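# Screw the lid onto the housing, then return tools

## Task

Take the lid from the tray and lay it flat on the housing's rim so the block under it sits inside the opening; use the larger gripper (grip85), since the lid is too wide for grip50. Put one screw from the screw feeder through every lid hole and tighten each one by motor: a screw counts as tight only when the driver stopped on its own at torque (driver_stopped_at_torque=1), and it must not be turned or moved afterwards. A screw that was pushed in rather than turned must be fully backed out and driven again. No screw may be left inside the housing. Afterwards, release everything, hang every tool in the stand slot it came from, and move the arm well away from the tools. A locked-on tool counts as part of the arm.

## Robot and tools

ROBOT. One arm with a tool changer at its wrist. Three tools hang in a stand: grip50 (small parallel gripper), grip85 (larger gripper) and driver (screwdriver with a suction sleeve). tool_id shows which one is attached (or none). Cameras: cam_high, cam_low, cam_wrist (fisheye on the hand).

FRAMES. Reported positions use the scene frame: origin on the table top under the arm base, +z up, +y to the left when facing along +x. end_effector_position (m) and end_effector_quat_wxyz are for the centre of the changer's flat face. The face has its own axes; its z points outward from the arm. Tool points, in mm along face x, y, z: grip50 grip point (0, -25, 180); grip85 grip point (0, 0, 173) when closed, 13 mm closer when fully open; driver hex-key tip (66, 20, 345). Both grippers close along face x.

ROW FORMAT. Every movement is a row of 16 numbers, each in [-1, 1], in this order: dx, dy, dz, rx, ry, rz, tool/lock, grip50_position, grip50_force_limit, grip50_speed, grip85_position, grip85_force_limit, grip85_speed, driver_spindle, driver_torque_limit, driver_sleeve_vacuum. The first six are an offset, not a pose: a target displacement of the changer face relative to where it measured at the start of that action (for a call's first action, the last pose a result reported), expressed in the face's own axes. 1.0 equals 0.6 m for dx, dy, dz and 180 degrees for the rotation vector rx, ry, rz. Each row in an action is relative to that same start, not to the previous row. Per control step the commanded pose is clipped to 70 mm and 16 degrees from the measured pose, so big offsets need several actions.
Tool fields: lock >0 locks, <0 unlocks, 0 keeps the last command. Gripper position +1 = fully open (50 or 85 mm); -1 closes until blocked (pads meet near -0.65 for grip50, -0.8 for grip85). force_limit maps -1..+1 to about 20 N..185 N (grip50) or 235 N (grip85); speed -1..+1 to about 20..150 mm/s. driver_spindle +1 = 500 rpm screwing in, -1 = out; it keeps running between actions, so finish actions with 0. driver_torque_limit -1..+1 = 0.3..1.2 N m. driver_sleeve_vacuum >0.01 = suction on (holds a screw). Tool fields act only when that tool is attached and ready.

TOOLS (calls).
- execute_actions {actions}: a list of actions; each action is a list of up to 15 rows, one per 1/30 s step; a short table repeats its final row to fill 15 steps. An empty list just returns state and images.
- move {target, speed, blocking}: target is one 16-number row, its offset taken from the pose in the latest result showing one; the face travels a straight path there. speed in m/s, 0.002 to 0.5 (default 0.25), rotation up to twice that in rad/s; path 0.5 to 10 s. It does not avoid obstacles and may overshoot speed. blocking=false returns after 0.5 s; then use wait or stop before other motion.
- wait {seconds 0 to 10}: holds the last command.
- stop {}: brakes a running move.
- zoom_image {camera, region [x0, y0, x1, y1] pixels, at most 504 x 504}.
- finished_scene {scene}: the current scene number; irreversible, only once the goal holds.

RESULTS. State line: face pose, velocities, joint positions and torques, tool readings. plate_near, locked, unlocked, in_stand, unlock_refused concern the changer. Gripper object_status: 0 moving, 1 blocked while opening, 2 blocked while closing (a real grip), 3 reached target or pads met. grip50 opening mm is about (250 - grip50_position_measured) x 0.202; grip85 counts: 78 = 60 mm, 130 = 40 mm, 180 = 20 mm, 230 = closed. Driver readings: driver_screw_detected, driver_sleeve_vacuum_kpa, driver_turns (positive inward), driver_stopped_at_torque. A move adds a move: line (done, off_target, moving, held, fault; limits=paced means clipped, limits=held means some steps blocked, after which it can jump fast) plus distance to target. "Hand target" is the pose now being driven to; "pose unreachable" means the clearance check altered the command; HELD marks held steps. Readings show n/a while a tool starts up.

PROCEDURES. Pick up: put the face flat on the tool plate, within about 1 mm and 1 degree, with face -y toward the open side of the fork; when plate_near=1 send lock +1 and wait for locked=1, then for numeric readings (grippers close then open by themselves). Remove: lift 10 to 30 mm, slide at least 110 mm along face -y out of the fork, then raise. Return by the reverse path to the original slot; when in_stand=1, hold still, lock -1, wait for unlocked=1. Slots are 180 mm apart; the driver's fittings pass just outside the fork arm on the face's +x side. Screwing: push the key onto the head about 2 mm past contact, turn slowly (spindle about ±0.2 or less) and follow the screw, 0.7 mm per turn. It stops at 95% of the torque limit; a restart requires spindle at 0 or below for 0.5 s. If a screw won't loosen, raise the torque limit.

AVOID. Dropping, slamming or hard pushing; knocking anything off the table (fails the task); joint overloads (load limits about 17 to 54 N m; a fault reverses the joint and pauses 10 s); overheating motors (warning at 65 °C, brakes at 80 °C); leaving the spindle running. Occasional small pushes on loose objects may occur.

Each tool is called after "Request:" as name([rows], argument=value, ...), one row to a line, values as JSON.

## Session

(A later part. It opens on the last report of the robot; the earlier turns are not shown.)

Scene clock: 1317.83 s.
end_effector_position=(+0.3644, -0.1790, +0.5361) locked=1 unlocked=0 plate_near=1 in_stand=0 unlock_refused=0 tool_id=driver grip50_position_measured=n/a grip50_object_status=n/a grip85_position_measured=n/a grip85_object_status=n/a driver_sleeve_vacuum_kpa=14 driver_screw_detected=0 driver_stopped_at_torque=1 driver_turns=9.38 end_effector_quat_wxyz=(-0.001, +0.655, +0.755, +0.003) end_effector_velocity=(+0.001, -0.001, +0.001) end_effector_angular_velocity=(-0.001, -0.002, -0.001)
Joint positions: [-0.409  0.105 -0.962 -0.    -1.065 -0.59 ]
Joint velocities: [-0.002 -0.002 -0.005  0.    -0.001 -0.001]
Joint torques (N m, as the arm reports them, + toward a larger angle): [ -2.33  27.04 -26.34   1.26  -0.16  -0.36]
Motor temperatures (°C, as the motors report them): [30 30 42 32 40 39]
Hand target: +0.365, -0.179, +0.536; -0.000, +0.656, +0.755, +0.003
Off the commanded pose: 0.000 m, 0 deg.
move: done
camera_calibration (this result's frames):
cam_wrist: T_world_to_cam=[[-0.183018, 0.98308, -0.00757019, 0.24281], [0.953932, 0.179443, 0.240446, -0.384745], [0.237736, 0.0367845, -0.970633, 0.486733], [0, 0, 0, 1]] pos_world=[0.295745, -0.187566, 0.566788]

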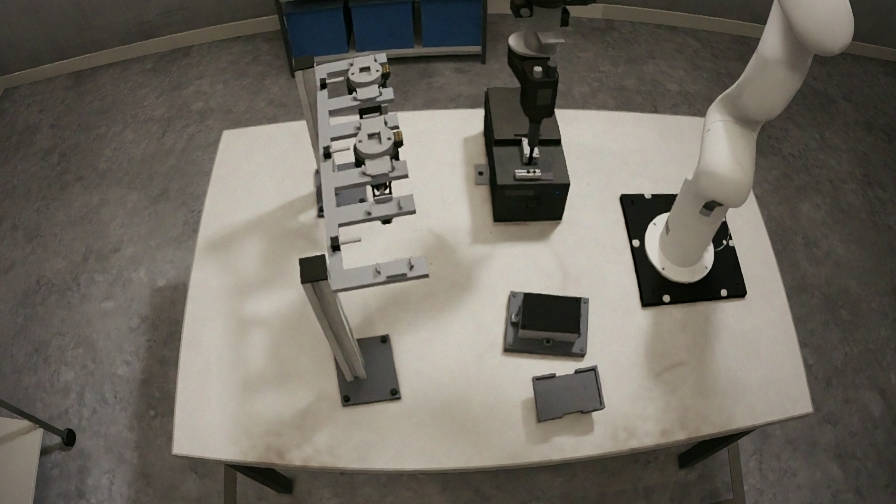

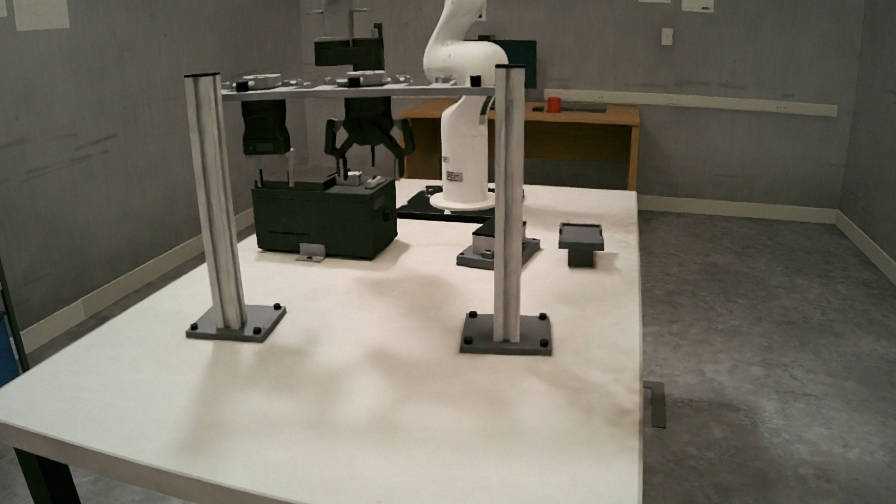

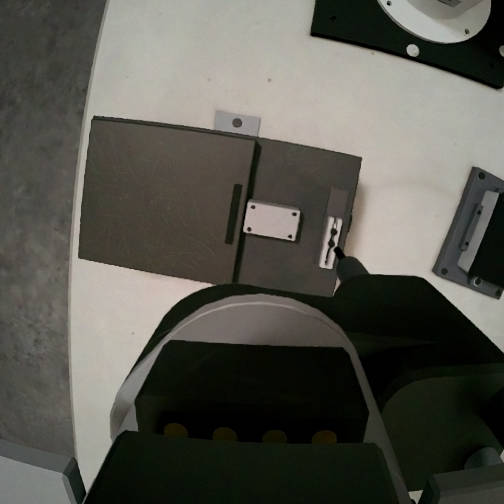

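Request:
move(target=[-0.0016,0,0.031,0,0,0,0,0,0,0,0,0,0,0,-1,1], speed=0.04)

Request:
zoom_image(camera="cam_wrist", region=[300,210,370,280])

Scene clock: 1327.70 s.
end_effector_position=(+0.3645, -0.1799, +0.5177) locked=1 unlocked=0 plate_near=1 in_stand=0 unlock_refused=0 tool_id=driver grip50_position_measured=n/a grip50_object_status=n/a grip85_position_measured=n/a grip85_object_status=n/a driver_sleeve_vacuum_kpa=14 driver_screw_detected=0 driver_stopped_at_torque=1 driver_turns=9.38 end_effector_quat_wxyz=(-0.001, +0.656, +0.755, +0.003) end_effector_velocity=(-0.000, -0.000, -0.000) end_effector_angular_velocity=(-0.001, -0.000, +0.000)
Joint positions: [-0.411  0.094 -0.93  -0.    -1.022 -0.592]
Joint velocities: [-0.     0.     0.001 -0.     0.001 -0.   ]
Joint torques (N m, as the arm reports them, + toward a larger angle): [ -2.18  28.28 -25.95   0.81  -0.27  -0.24]
Motor temperatures (°C, as the motors report them): [30 30 42 32 40 39]
Hand target: +0.365, -0.180, +0.518; -0.001, +0.656, +0.755, +0.003
Off the commanded pose: 0.000 m, 0 deg.
move: done
camera_calibration (this result's frames):
cam_wrist: T_world_to_cam=[[-0.182948, 0.983092, -0.00770942, 0.243627], [0.953907, 0.179403, 0.240574, -0.380372], [0.237889, 0.0366584, -0.9706, 0.4687], [0, 0, 0, 1]] pos_world=[0.295912, -0.18845, 0.548306]

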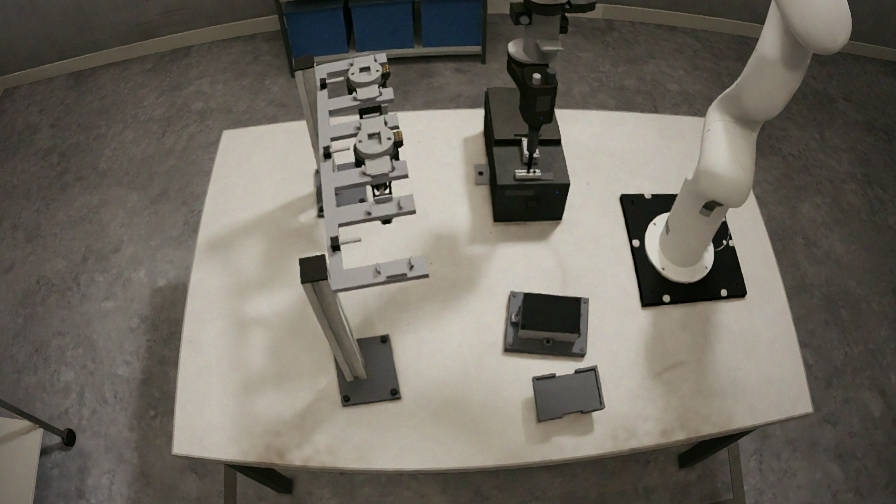

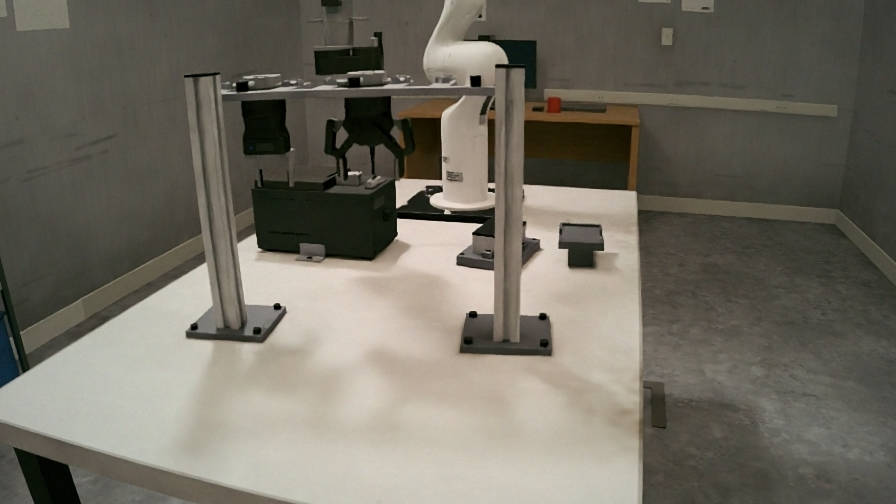

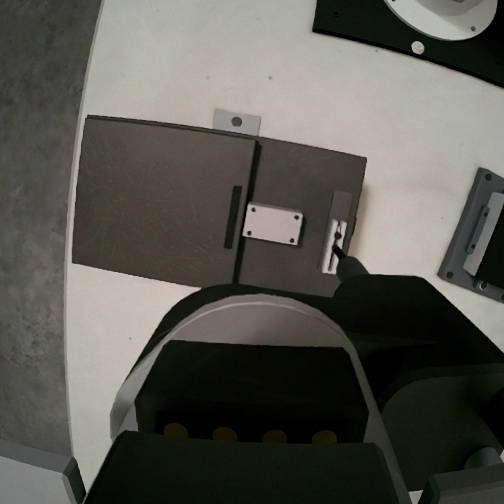

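Region (300, 210, 370, 280) of cam_wrist's 504x504 image, scaled by 7.200, with more detail than that image has.

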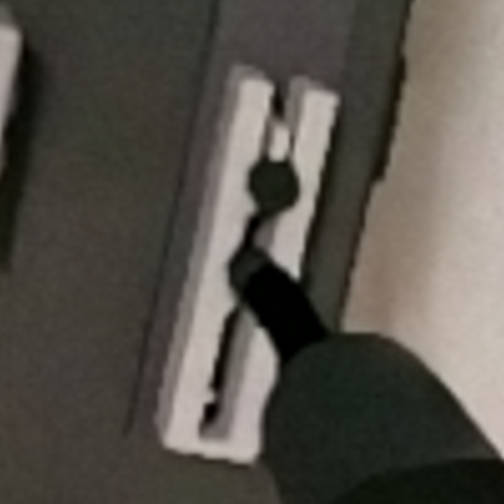

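Request:
execute_actions([
  [[0,0,0.003,0,0,0,0,0,0,0,0,0,0,0,-1,1],[0,0,0.006,0,0,0,0,0,0,0,0,0,0,0,-1,1],[0,0,0.0085,0,0,0,0,0,0,0,0,0,0,0,-1,1]],
  [[0,0,0.0005,0,0,0,0,0,0,0,0,0,0,0,-1,1],[0,0,0.001,0,0,0,0,0,0,0,0,0,0,0,-1,1],[0,0,0.002,0,0,0,0,0,0,0,0,0,0,0,-1,1],[0,0,0.003,0,0,0,0,0,0,0,0,0,0,0,-1,1],[0,0,0.004,0,0,0,0,0,0,0,0,0,0,0,-1,1],[0,0,0.005,0,0,0,0,0,0,0,0,0,0,0,-1,1]],
  [[0,0,0,0,0,0,0,0,0,0,0,0,0,0.15,-1,1],[0,0,0,0,0,0,0,0,0,0,0,0,0,0.15,-1,1],[0,0,0,0,0,0,0,0,0,0,0,0,0,0.15,-1,1],[0,0,0,0,0,0,0,0,0,0,0,0,0,0.15,-1,1],[0,0,0,0,0,0,0,0,0,0,0,0,0,0.15,-1,1],[0,0,0,0,0,0,0,0,0,0,0,0,0,0.15,-1,1],[0,0,0,0,0,0,0,0,0,0,0,0,0,0.15,-1,1],[0,0,0,0,0,0,0,0,0,0,0,0,0,0.15,-1,1],[0,0,0,0,0,0,0,0,0,0,0,0,0,0.15,-1,1],[0,0,0,0,0,0,0,0,0,0,0,0,0,0.15,-1,1],[0,0,0,0,0,0,0,0,0,0,0,0,0,0,-1,1]],
])

Scene clock: 1352.93 s.
end_effector_position=(+0.3646, -0.1799, +0.5099) locked=1 unlocked=0 plate_near=1 in_stand=0 unlock_refused=0 tool_id=driver grip50_position_measured=n/a grip50_object_status=n/a grip85_position_measured=n/a grip85_object_status=n/a driver_sleeve_vacuum_kpa=39 driver_screw_detected=1 driver_stopped_at_torque=0 driver_turns=9.77 end_effector_quat_wxyz=(-0.000, +0.656, +0.755, +0.003) end_effector_velocity=(+0.000, +0.000, -0.000) end_effector_angular_velocity=(-0.001, -0.001, +0.000)
Joint positions: [-0.411  0.09  -0.916 -0.    -1.003 -0.592]
Joint velocities: [ 0.001 -0.    -0.     0.     0.002  0.   ]
Joint torques (N m, as the arm reports them, + toward a larger angle): [ -0.25  25.55 -24.55   0.77  -0.26  -0.2 ]
Motor temperatures (°C, as the motors report them): [30 31 43 32 40 39]
Hand target: +0.365, -0.180, +0.510; -0.000, +0.656, +0.755, +0.003
Off the commanded pose: 0.000 m, 0 deg.
Step readings (end_effector_position; steps 1 to 15: 1st action; 16 to 30: 2nd action; 31 to 45: 3rd action):
0: (+0.3645, -0.1799, +0.5175)
1: (+0.3645, -0.1799, +0.5175)
2: (+0.3645, -0.1799, +0.5174)
4: (+0.3646, -0.1799, +0.5158)
8: (+0.3645, -0.1799, +0.5129)
15: (+0.3646, -0.1799, +0.5128)
16: (+0.3646, -0.1799, +0.5127)
17: (+0.3646, -0.1799, +0.5127)
19: (+0.3646, -0.1799, +0.5124)
23: (+0.3646, -0.1799, +0.5107)
30: (+0.3646, -0.1799, +0.5099)
31: (+0.3646, -0.1799, +0.5099)
32: (+0.3646, -0.1799, +0.5098)
34: (+0.3646, -0.1799, +0.5098)
38: (+0.3646, -0.1799, +0.5098)
45: end_effector_position above
camera_calibration (this result's frames):
cam_wrist: T_world_to_cam=[[-0.182886, 0.983101, -0.00801705, 0.243721], [0.953801, 0.179401, 0.240996, -0.378738], [0.238361, 0.0364281, -0.970493, 0.460833], [0, 0, 0, 1]] pos_world=[0.295969, -0.188443, 0.540463]

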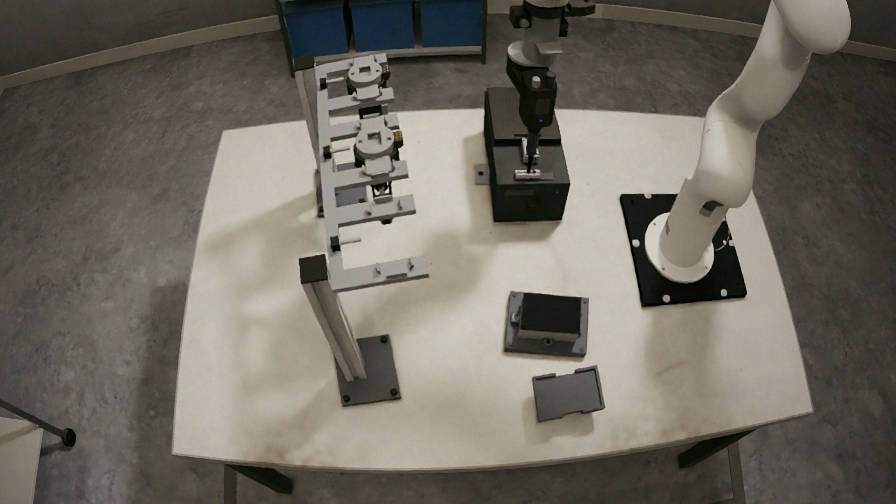

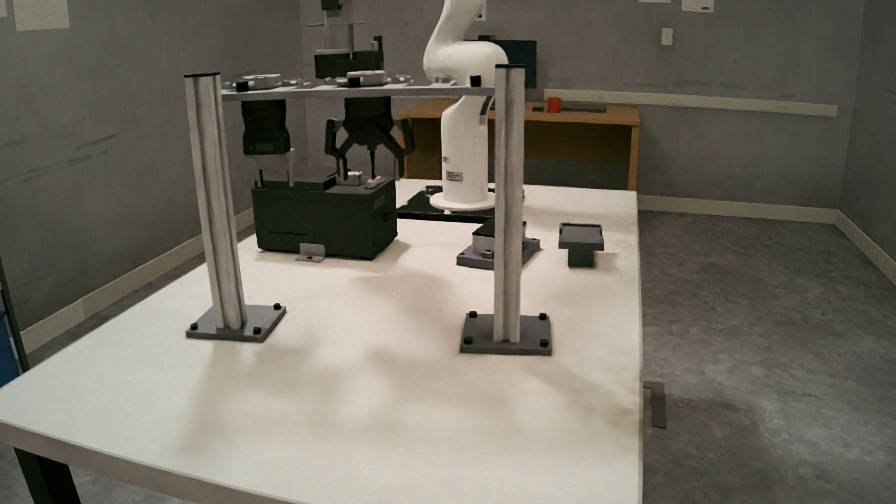

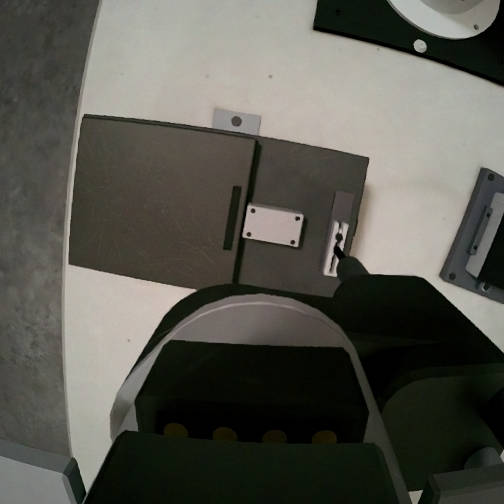

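Request:
move(target=[0,0,-0.05,0,0,0,0,0,0,0,0,0,0,0,-1,1], speed=0.06)

Request:
move(target=[0.4757,0.1205,0.16,0,0,0,0,0,0,0,0,0,0,0,-1,1], speed=0.2)

Request:
zoom_image(camera="cam_wrist", region=[290,200,380,290])

Scene clock: 1364.87 s.
end_effector_position=(+0.3645, -0.1800, +0.5396) locked=1 unlocked=0 plate_near=1 in_stand=0 unlock_refused=0 tool_id=driver grip50_position_measured=n/a grip50_object_status=n/a grip85_position_measured=n/a grip85_object_status=n/a driver_sleeve_vacuum_kpa=39 driver_screw_detected=1 driver_stopped_at_torque=0 driver_turns=9.77 end_effector_quat_wxyz=(-0.001, +0.655, +0.755, +0.003) end_effector_velocity=(-0.000, +0.000, +0.001) end_effector_angular_velocity=(+0.000, +0.001, +0.001)
Joint positions: [-0.411  0.105 -0.969 -0.    -1.072 -0.592]
Joint velocities: [ 0.001  0.    -0.001 -0.    -0.003 -0.   ]
Joint torques (N m, as the arm reports them, + toward a larger angle): [ -1.59  27.75 -26.14   1.17  -0.17  -0.28]
Motor temperatures (°C, as the motors report them): [30 31 43 32 40 39]
Hand target: +0.365, -0.180, +0.540; -0.000, +0.655, +0.755, +0.003
Off the commanded pose: 0.000 m, 0 deg.
move: done
camera_calibration (this result's frames):
cam_wrist: T_world_to_cam=[[-0.182997, 0.983083, -0.00779448, 0.243944], [0.953841, 0.179463, 0.240789, -0.38572], [0.238115, 0.0366291, -0.970546, 0.48992], [0, 0, 0, 1]] pos_world=[0.2959, -0.188539, 0.570269]

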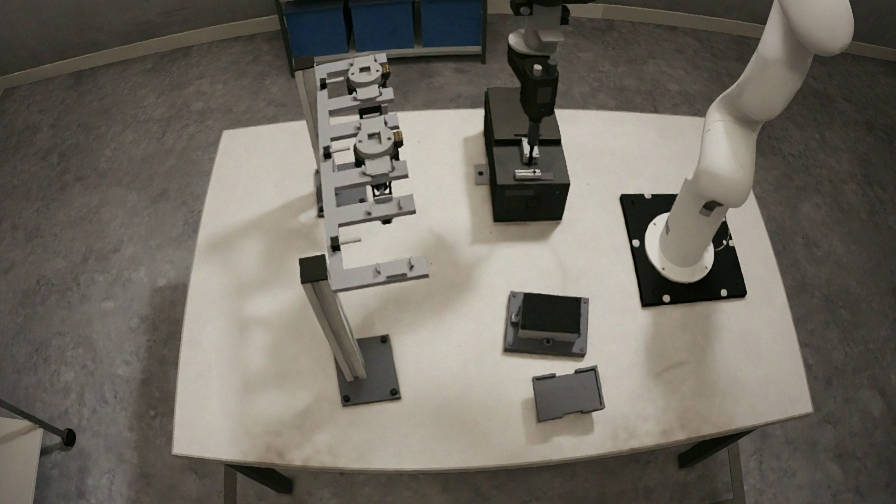

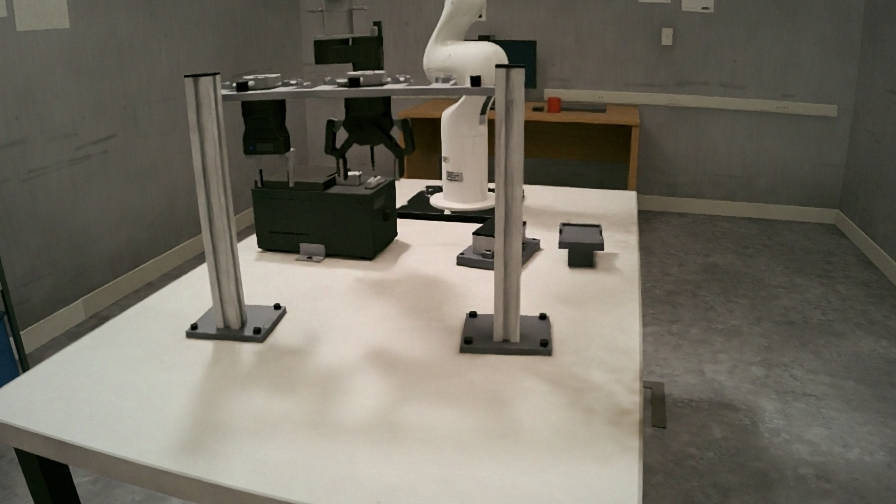

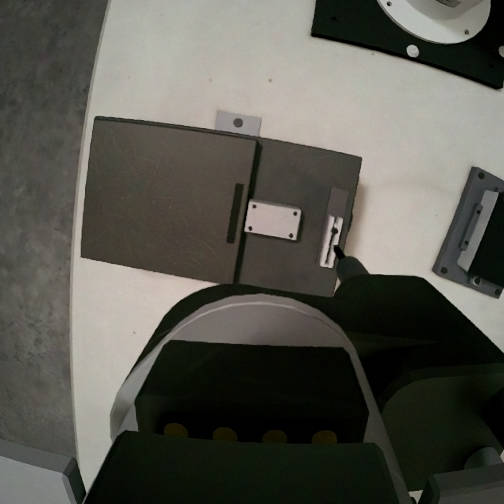

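Scene clock: 1366.87 s.
end_effector_position=(+0.3964, +0.1129, +0.4450) locked=1 unlocked=0 plate_near=1 in_stand=0 unlock_refused=0 tool_id=driver grip50_position_measured=n/a grip50_object_status=n/a grip85_position_measured=n/a grip85_object_status=n/a driver_sleeve_vacuum_kpa=39 driver_screw_detected=1 driver_stopped_at_torque=0 driver_turns=9.77 end_effector_quat_wxyz=(-0.001, +0.656, +0.755, +0.003) end_effector_velocity=(+0.000, +0.001, -0.000) end_effector_angular_velocity=(-0.001, +0.002, -0.001)
Joint positions: [ 0.323  0.014 -0.833 -0.001 -0.846  0.143]
Joint velocities: [ 0.003 -0.002 -0.002 -0.001 -0.001  0.004]
Joint torques (N m, as the arm reports them, + toward a larger angle): [ -1.25  32.07 -25.59   0.97   0.61  -0.18]
Motor temperatures (°C, as the motors report them): [30 31 43 32 40 39]
Hand target: +0.396, +0.113, +0.445; -0.001, +0.656, +0.755, +0.003
Off the commanded pose: 0.000 m, 0 deg.
move: done
camera_calibration (this result's frames):
cam_wrist: T_world_to_cam=[[-0.182482, 0.983186, -0.00677779, -0.03956], [0.954152, 0.178748, 0.240091, -0.445627], [0.237265, 0.0373451, -0.970727, 0.380066], [0, 0, 0, 1]] pos_world=[0.327801, 0.104356, 0.475663]

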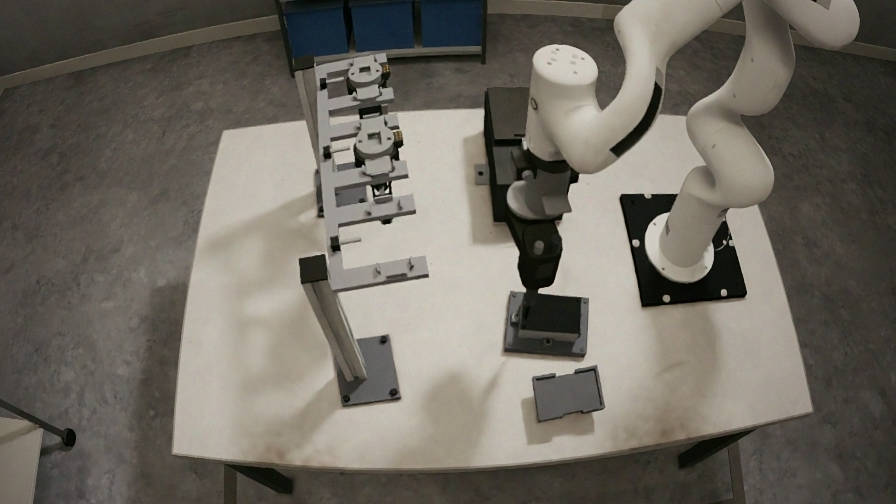

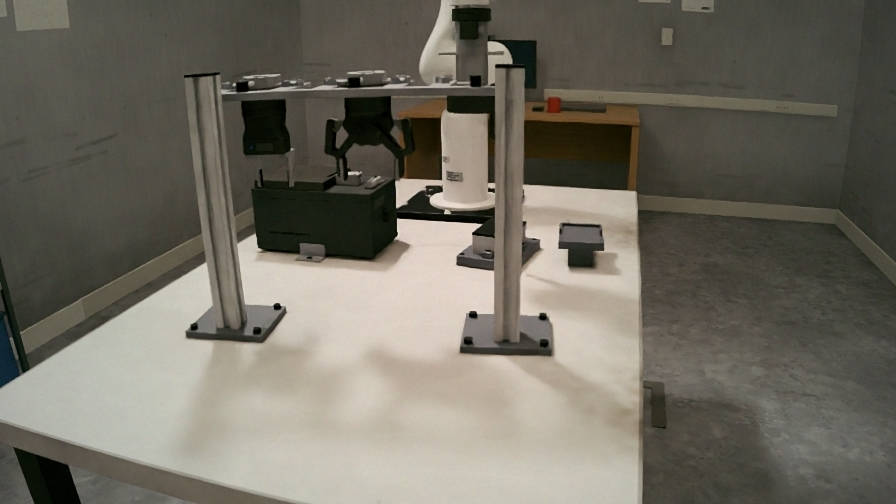

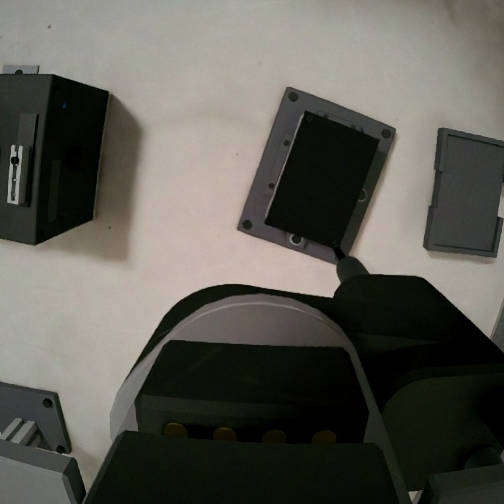

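Region (290, 200, 380, 290) of cam_wrist's 504x504 image, scaled by 5.600, with more detail than that image has.

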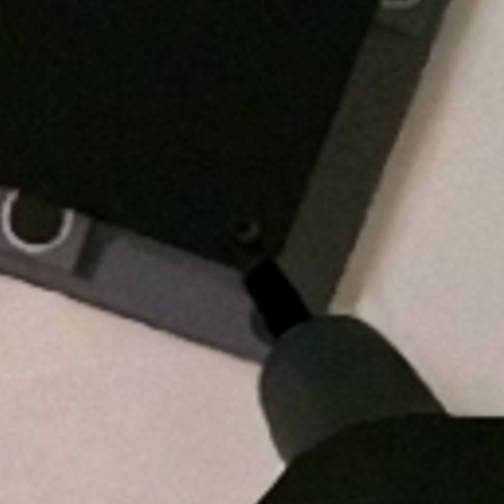

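Request:
move(target=[0.0047,0,0.0167,0,0,0,0,0,0,0,0,0,0,0,-1,1], speed=0.03)

Request:
zoom_image(camera="cam_wrist", region=[315,225,355,265])

Scene clock: 1379.37 s.
end_effector_position=(+0.3960, +0.1157, +0.4351) locked=1 unlocked=0 plate_near=1 in_stand=0 unlock_refused=0 tool_id=driver grip50_position_measured=n/a grip50_object_status=n/a grip85_position_measured=n/a grip85_object_status=n/a driver_sleeve_vacuum_kpa=39 driver_screw_detected=1 driver_stopped_at_torque=0 driver_turns=9.77 end_effector_quat_wxyz=(-0.001, +0.656, +0.755, +0.003) end_effector_velocity=(+0.001, +0.000, +0.000) end_effector_angular_velocity=(+0.001, -0.005, -0.000)
Joint positions: [ 0.33   0.003 -0.821 -0.001 -0.823  0.15 ]
Joint velocities: [ 0.001 -0.    -0.001 -0.001  0.004  0.001]
Joint torques (N m, as the arm reports them, + toward a larger angle): [ -0.84  31.86 -24.75   0.74   0.53  -0.43]
Motor temperatures (°C, as the motors report them): [30 31 43 32 40 39]
Hand target: +0.396, +0.116, +0.435; -0.001, +0.656, +0.755, +0.003
Off the commanded pose: 0.000 m, 0 deg.
move: done
camera_calibration (this result's frames):
cam_wrist: T_world_to_cam=[[-0.18246, 0.98319, -0.00679292, -0.0424633], [0.954157, 0.178731, 0.240081, -0.443386], [0.237259, 0.0373236, -0.970729, 0.370415], [0, 0, 0, 1]] pos_world=[0.327427, 0.107171, 0.465732]

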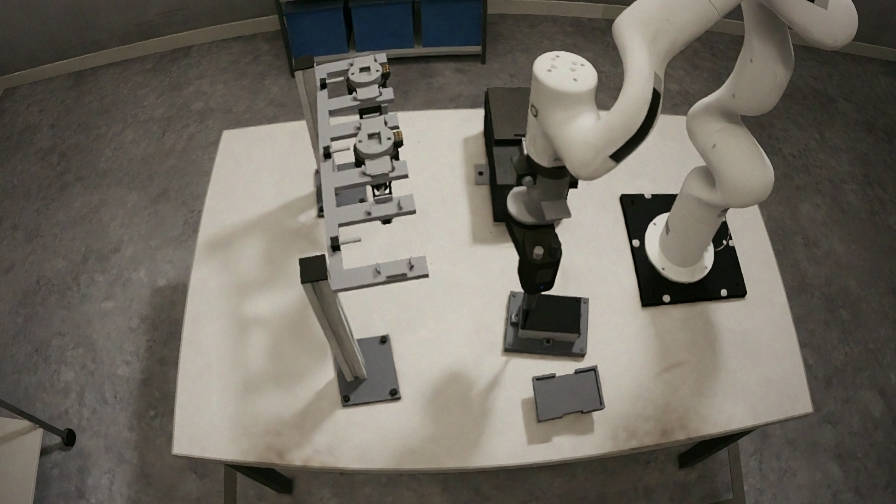

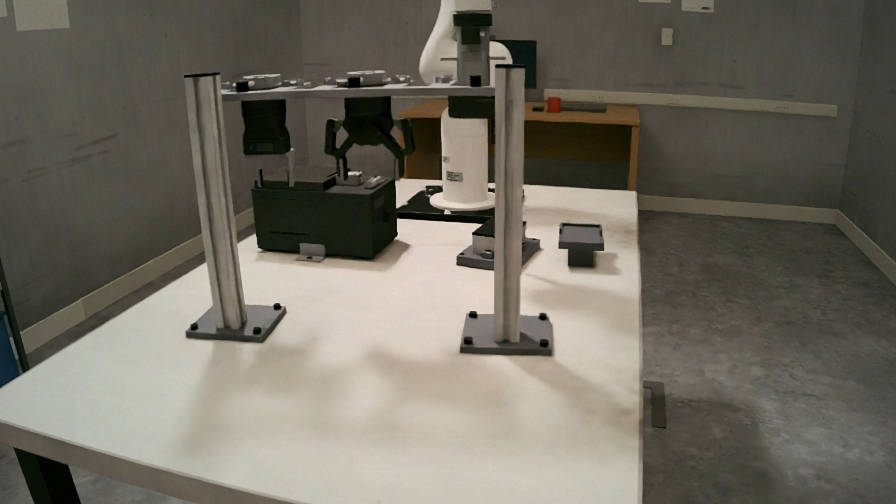

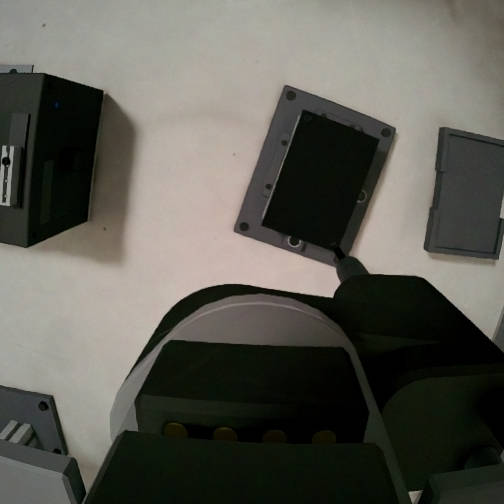

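Region (315, 225, 355, 265) of cam_wrist's 504x504 image, scaled by 12.600, with more detail than that image has.

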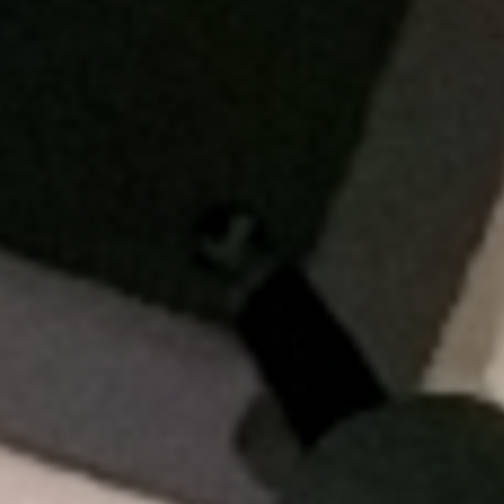

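Request:
execute_actions([
  [[0,0,0.005,0,0,0,0,0,0,0,0,0,0,0,-1,1],[0,0,0.011,0,0,0,0,0,0,0,0,0,0,0,-1,1],[0,0,0.0165,0,0,0,0,0,0,0,0,0,0,0,-1,1]],
  [[0,0,0.001,0,0,0,0,0,0,0,0,0,0,0,-1,1],[0,0,0.002,0,0,0,0,0,0,0,0,0,0,0,-1,1],[0,0,0.003,0,0,0,0,0,0,0,0,0,0,0,-1,1],[0,0,0.004,0,0,0,0,0,0,0,0,0,0,0,-1,1],[0,0,0.005,0,0,0,0,0,0,0,0,0,0,0,-1,1]],
])

Request:
zoom_image(camera="cam_wrist", region=[315,225,355,265])

Scene clock: 1390.87 s.
end_effector_position=(+0.3961, +0.1158, +0.4223) locked=1 unlocked=0 plate_near=1 in_stand=0 unlock_refused=0 tool_id=driver grip50_position_measured=n/a grip50_object_status=n/a grip85_position_measured=n/a grip85_object_status=n/a driver_sleeve_vacuum_kpa=39 driver_screw_detected=1 driver_stopped_at_torque=0 driver_turns=9.77 end_effector_quat_wxyz=(-0.001, +0.656, +0.755, +0.003) end_effector_velocity=(+0.000, +0.000, +0.000) end_effector_angular_velocity=(-0.000, -0.002, +0.000)
Joint positions: [ 0.33  -0.012 -0.805 -0.001 -0.791  0.15 ]
Joint velocities: [ 0.     0.    -0.    -0.001  0.001  0.   ]
Joint torques (N m, as the arm reports them, + toward a larger angle): [ -2.05  32.44 -25.07   0.72   0.63  -0.26]
Motor temperatures (°C, as the motors report them): [30 31 43 32 40 39]
Hand target: +0.396, +0.116, +0.422; -0.001, +0.656, +0.755, +0.003
Off the commanded pose: 0.000 m, 0 deg.
Step readings (end_effector_position; steps 1 to 15: 1st action; 16 to 30: 2nd action):
0: (+0.3960, +0.1157, +0.4350)
1: (+0.3960, +0.1157, +0.4350)
2: (+0.3961, +0.1157, +0.4347)
4: (+0.3963, +0.1158, +0.4319)
8: (+0.3956, +0.1156, +0.4256)
15: (+0.3961, +0.1158, +0.4253)
16: (+0.3961, +0.1158, +0.4252)
17: (+0.3961, +0.1158, +0.4252)
19: (+0.3961, +0.1158, +0.4246)
23: (+0.3960, +0.1158, +0.4227)
30: end_effector_position above
camera_calibration (this result's frames):
cam_wrist: T_world_to_cam=[[-0.182422, 0.983197, -0.00681267, -0.0426032], [0.95412, 0.178692, 0.240258, -0.440443], [0.237438, 0.0373281, -0.970685, 0.357918], [0, 0, 0, 1]] pos_world=[0.327481, 0.107231, 0.452955]

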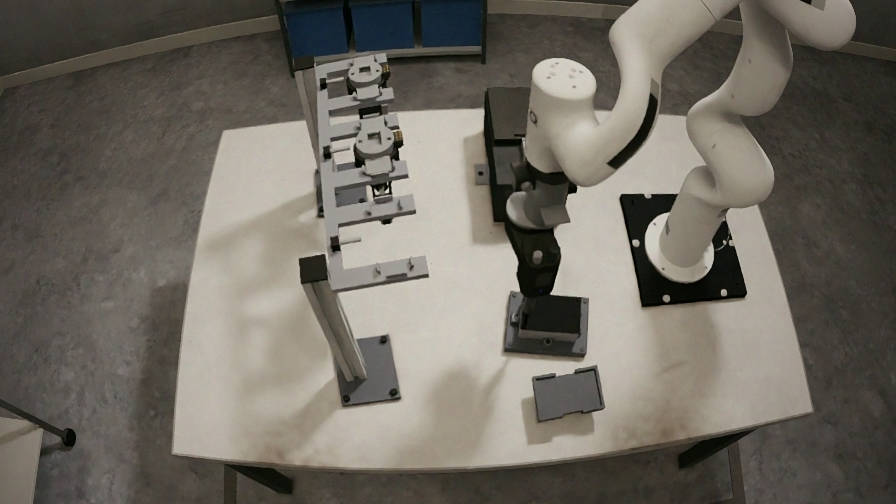

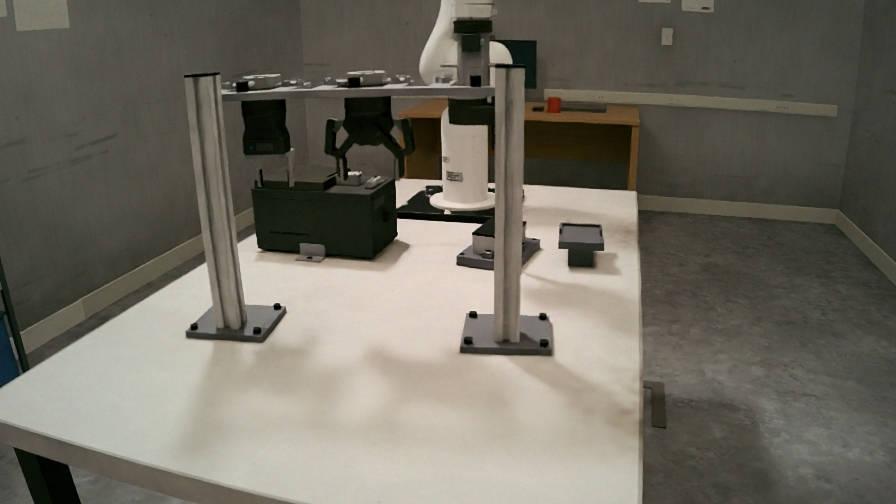

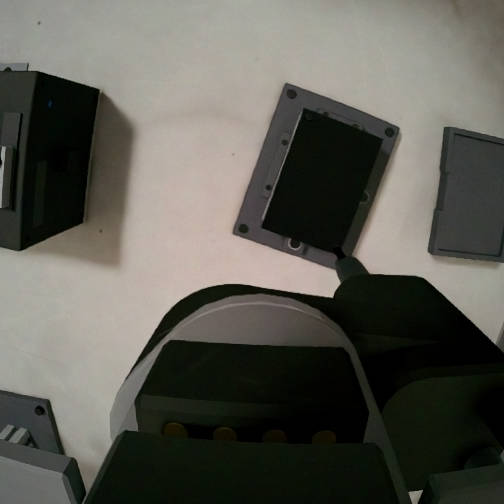

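Region (315, 225, 355, 265) of cam_wrist's 504x504 image, scaled by 12.600, with more detail than that image has.

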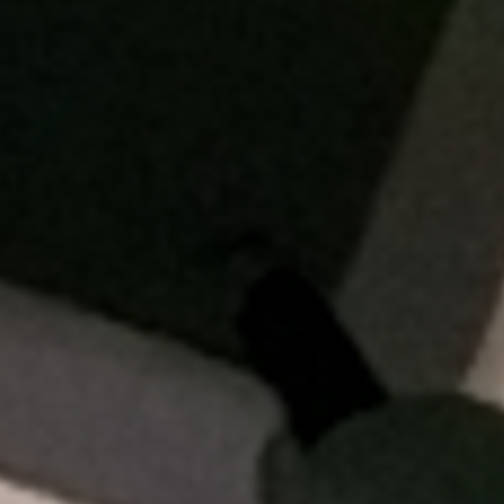

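Request:
execute_actions([
  [[0,0,0.0007,0,0,0,0,0,0,0,0,0,0,0,-1,1],[0,0,0.0014,0,0,0,0,0,0,0,0,0,0,0,-1,1],[0,0,0.0021,0,0,0,0,0,0,0,0,0,0,0,-1,1],[0,0,0.0028,0,0,0,0,0,0,0,0,0,0,0,-1,1]],
])

Scene clock: 1397.03 s.
end_effector_position=(+0.3961, +0.1158, +0.4206) locked=1 unlocked=0 plate_near=1 in_stand=0 unlock_refused=0 tool_id=driver grip50_position_measured=n/a grip50_object_status=n/a grip85_position_measured=n/a grip85_object_status=n/a driver_sleeve_vacuum_kpa=39 driver_screw_detected=1 driver_stopped_at_torque=0 driver_turns=9.77 end_effector_quat_wxyz=(-0.001, +0.656, +0.755, +0.003) end_effector_velocity=(+0.000, -0.000, -0.001) end_effector_angular_velocity=(+0.000, -0.000, +0.000)
Joint positions: [ 0.33  -0.014 -0.803 -0.001 -0.787  0.15 ]
Joint velocities: [-0.    -0.001  0.001  0.     0.002 -0.001]
Joint torques (N m, as the arm reports them, + toward a larger angle): [ -2.63  31.74 -25.46   0.99   0.62  -0.19]
Motor temperatures (°C, as the motors report them): [30 31 43 32 40 39]
Hand target: +0.396, +0.116, +0.421; -0.001, +0.656, +0.755, +0.003
Off the commanded pose: 0.000 m, 0 deg.
Step readings (end_effector_position):
0: (+0.3961, +0.1158, +0.4223)
1: (+0.3961, +0.1158, +0.4223)
2: (+0.3961, +0.1158, +0.4222)
4: (+0.3961, +0.1158, +0.4218)
8: (+0.3961, +0.1158, +0.4208)
15: end_effector_position above
camera_calibration (this result's frames):
cam_wrist: T_world_to_cam=[[-0.182422, 0.983197, -0.00682272, -0.0426148], [0.954126, 0.178695, 0.240232, -0.440035], [0.237415, 0.0373138, -0.970692, 0.356312], [0, 0, 0, 1]] pos_world=[0.327481, 0.107235, 0.451289]

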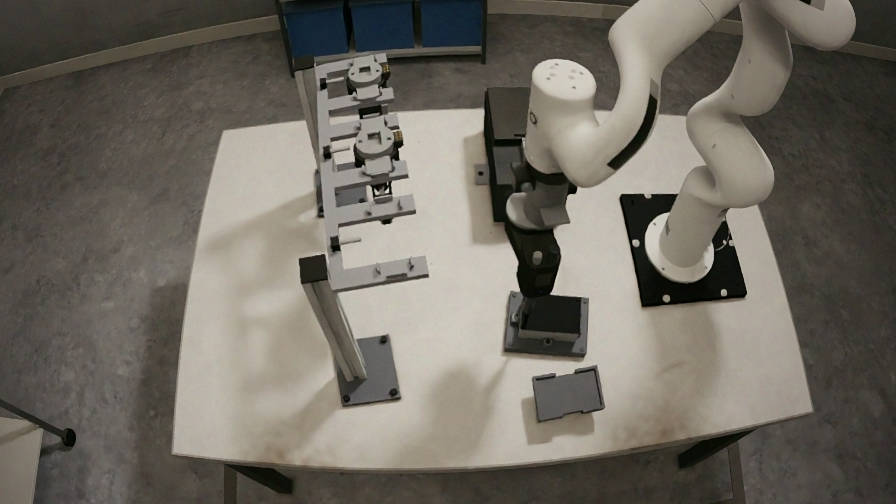

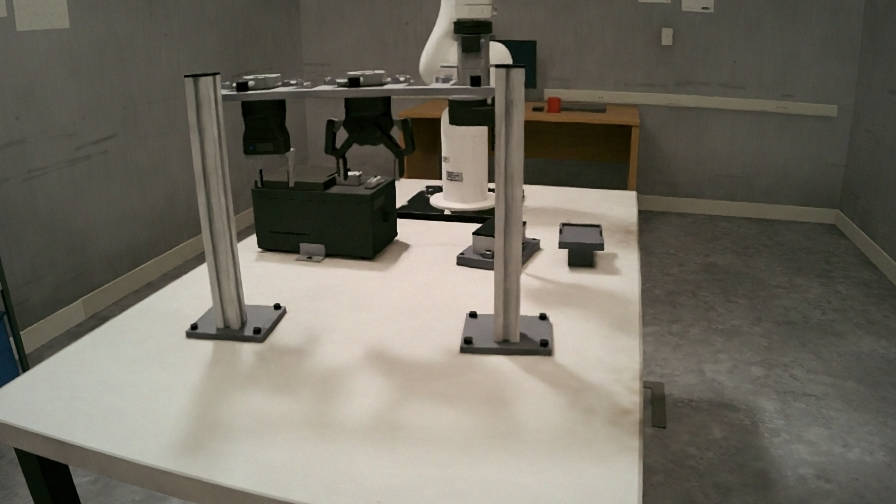

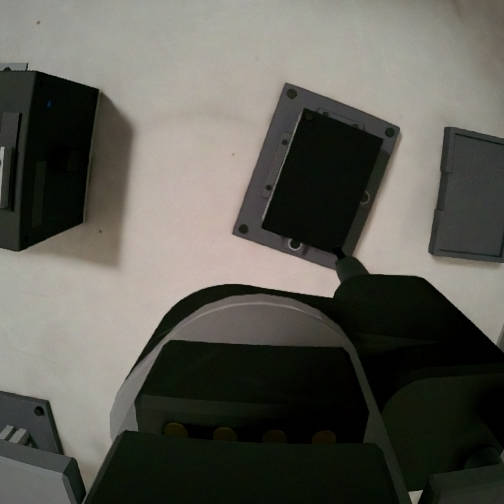

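Request:
execute_actions([
  [[0,0,0.00145,0,0,0,0,0,0,0,0,0,0,0.3,0,1]],
  [[0,0,0.00145,0,0,0,0,0,0,0,0,0,0,0.3,0,1]],
  [[0,0,0.00145,0,0,0,0,0,0,0,0,0,0,0.3,0,1]],
  [[0,0,0.00145,0,0,0,0,0,0,0,0,0,0,0.3,0,1]],
  [[0,0,0.00145,0,0,0,0,0,0,0,0,0,0,0.3,0,1]],
  [[0,0,0.00145,0,0,0,0,0,0,0,0,0,0,0.3,0,1]],
  [[0,0,0.00145,0,0,0,0,0,0,0,0,0,0,0.3,0,1]],
  [[0,0,0.00145,0,0,0,0,0,0,0,0,0,0,0.3,0,1],[0,0,0.00145,0,0,0,0,0,0,0,0,0,0,0.3,0,1],[0,0,0.00145,0,0,0,0,0,0,0,0,0,0,0.3,0,1],[0,0,0.00145,0,0,0,0,0,0,0,0,0,0,0.3,0,1],[0,0,0.00145,0,0,0,0,0,0,0,0,0,0,0.3,0,1],[0,0,0.00145,0,0,0,0,0,0,0,0,0,0,0.3,0,1],[0,0,0.00145,0,0,0,0,0,0,0,0,0,0,0.3,0,1],[0,0,0.00145,0,0,0,0,0,0,0,0,0,0,0.3,0,1],[0,0,0.00145,0,0,0,0,0,0,0,0,0,0,0.3,0,1],[0,0,0.00145,0,0,0,0,0,0,0,0,0,0,0.3,0,1],[0,0,0.00145,0,0,0,0,0,0,0,0,0,0,0.3,0,1],[0,0,0.00145,0,0,0,0,0,0,0,0,0,0,0.3,0,1],[0,0,0.00145,0,0,0,0,0,0,0,0,0,0,0.3,0,1],[0,0,0.00145,0,0,0,0,0,0,0,0,0,0,0.3,0,1],[0,0,0.00145,0,0,0,0,0,0,0,0,0,0,0,0,1]],
])

Scene clock: 1427.60 s.
end_effector_position=(+0.3961, +0.1158, +0.4137) locked=1 unlocked=0 plate_near=1 in_stand=0 unlock_refused=0 tool_id=driver grip50_position_measured=n/a grip50_object_status=n/a grip85_position_measured=n/a grip85_object_status=n/a driver_sleeve_vacuum_kpa=40 driver_screw_detected=1 driver_stopped_at_torque=1 driver_turns=18.87 end_effector_quat_wxyz=(-0.001, +0.656, +0.755, +0.003) end_effector_velocity=(+0.000, +0.000, -0.000) end_effector_angular_velocity=(+0.000, -0.000, +0.001)
Joint positions: [ 0.33  -0.023 -0.794 -0.001 -0.771  0.151]
Joint velocities: [ 0.001 -0.001 -0.    -0.     0.001  0.   ]
Joint torques (N m, as the arm reports them, + toward a larger angle): [ -0.56  30.29 -24.29   1.05   1.19  -0.17]
Motor temperatures (°C, as the motors report them): [30 31 42 32 40 39]
Hand target: +0.396, +0.116, +0.414; -0.001, +0.656, +0.755, +0.003
Off the commanded pose: 0.000 m, 0 deg.
Step readings (end_effector_position; steps 1 to 15: 1st action; 16 to 30: 2nd action; 31 to 45: 3rd action; 46 to 60: 4th action; 61 to 75: 5th action; 76 to 90: 6th action; 91 to 105: 7th action; 106 to 120: 8th action):
0: (+0.3961, +0.1158, +0.4206)
1: (+0.3961, +0.1158, +0.4206)
2: (+0.3961, +0.1158, +0.4205)
4: (+0.3961, +0.1158, +0.4201)
8: (+0.3961, +0.1158, +0.4198)
15: (+0.3961, +0.1158, +0.4198)
16: (+0.3961, +0.1158, +0.4198)
17: (+0.3961, +0.1158, +0.4197)
19: (+0.3961, +0.1158, +0.4192)
23: (+0.3961, +0.1158, +0.4189)
30: (+0.3961, +0.1158, +0.4189)
31: (+0.3961, +0.1158, +0.4189)
32: (+0.3961, +0.1158, +0.4188)
34: (+0.3961, +0.1158, +0.4185)
38: (+0.3961, +0.1158, +0.4182)
45: (+0.3961, +0.1158, +0.4181)
46: (+0.3961, +0.1158, +0.4180)
47: (+0.3961, +0.1158, +0.4179)
49: (+0.3961, +0.1158, +0.4175)
53: (+0.3961, +0.1158, +0.4172)
60: (+0.3961, +0.1158, +0.4172)
61: (+0.3961, +0.1158, +0.4172)
62: (+0.3961, +0.1158, +0.4171)
64: (+0.3961, +0.1158, +0.4166)
68: (+0.3961, +0.1158, +0.4163)
75: (+0.3961, +0.1158, +0.4163)
76: (+0.3961, +0.1158, +0.4163)
77: (+0.3961, +0.1158, +0.4162)
79: (+0.3961, +0.1158, +0.4158)
83: (+0.3961, +0.1158, +0.4155)
90: (+0.3961, +0.1158, +0.4154)
91: (+0.3961, +0.1158, +0.4154)
92: (+0.3961, +0.1158, +0.4153)
94: (+0.3961, +0.1158, +0.4149)
98: (+0.3961, +0.1158, +0.4146)
105: (+0.3961, +0.1158, +0.4146)
106: (+0.3961, +0.1158, +0.4146)
107: (+0.3961, +0.1158, +0.4145)
109: (+0.3961, +0.1158, +0.4140)
113: (+0.3961, +0.1158, +0.4137)
120: end_effector_position above
camera_calibration (this result's frames):
cam_wrist: T_world_to_cam=[[-0.182144, 0.983248, -0.00687464, -0.0427536], [0.954233, 0.178447, 0.23999, -0.43825], [0.237196, 0.0371527, -0.970751, 0.349722], [0, 0, 0, 1]] pos_world=[0.327452, 0.107249, 0.444375]

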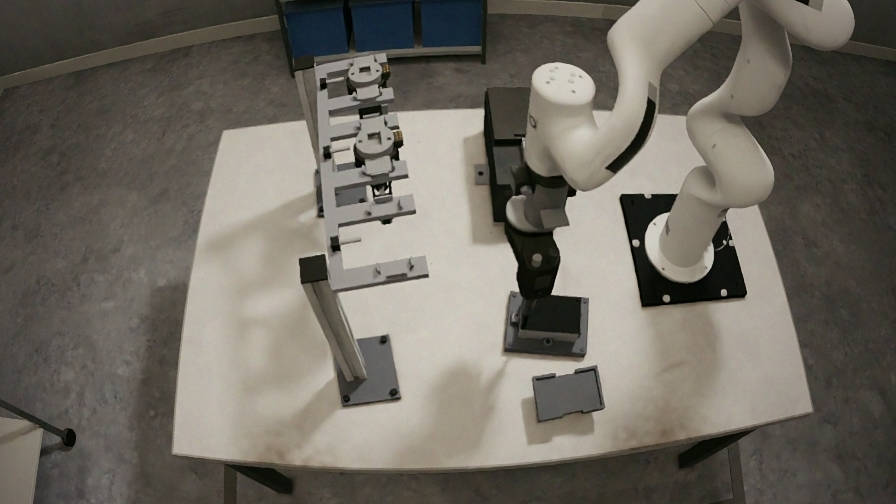

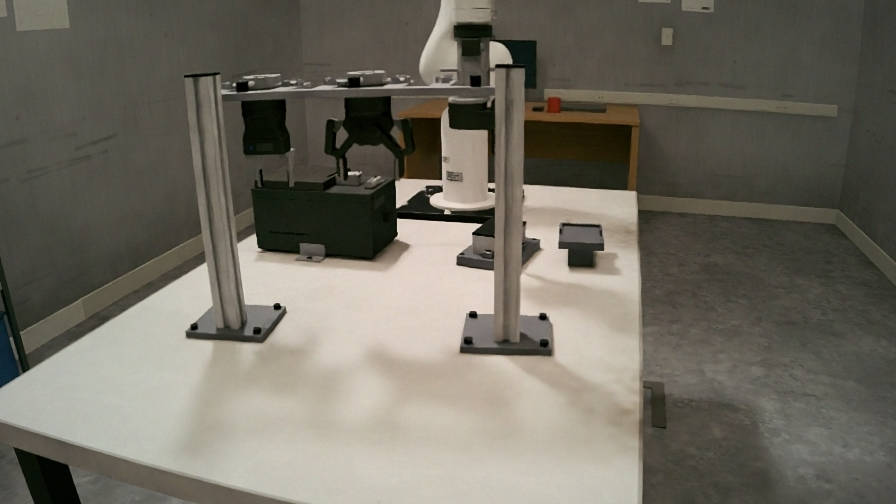

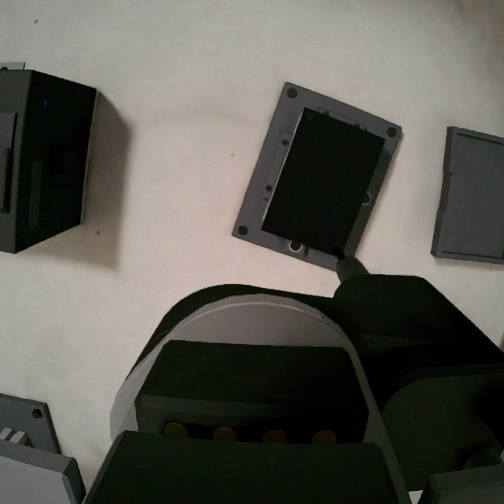

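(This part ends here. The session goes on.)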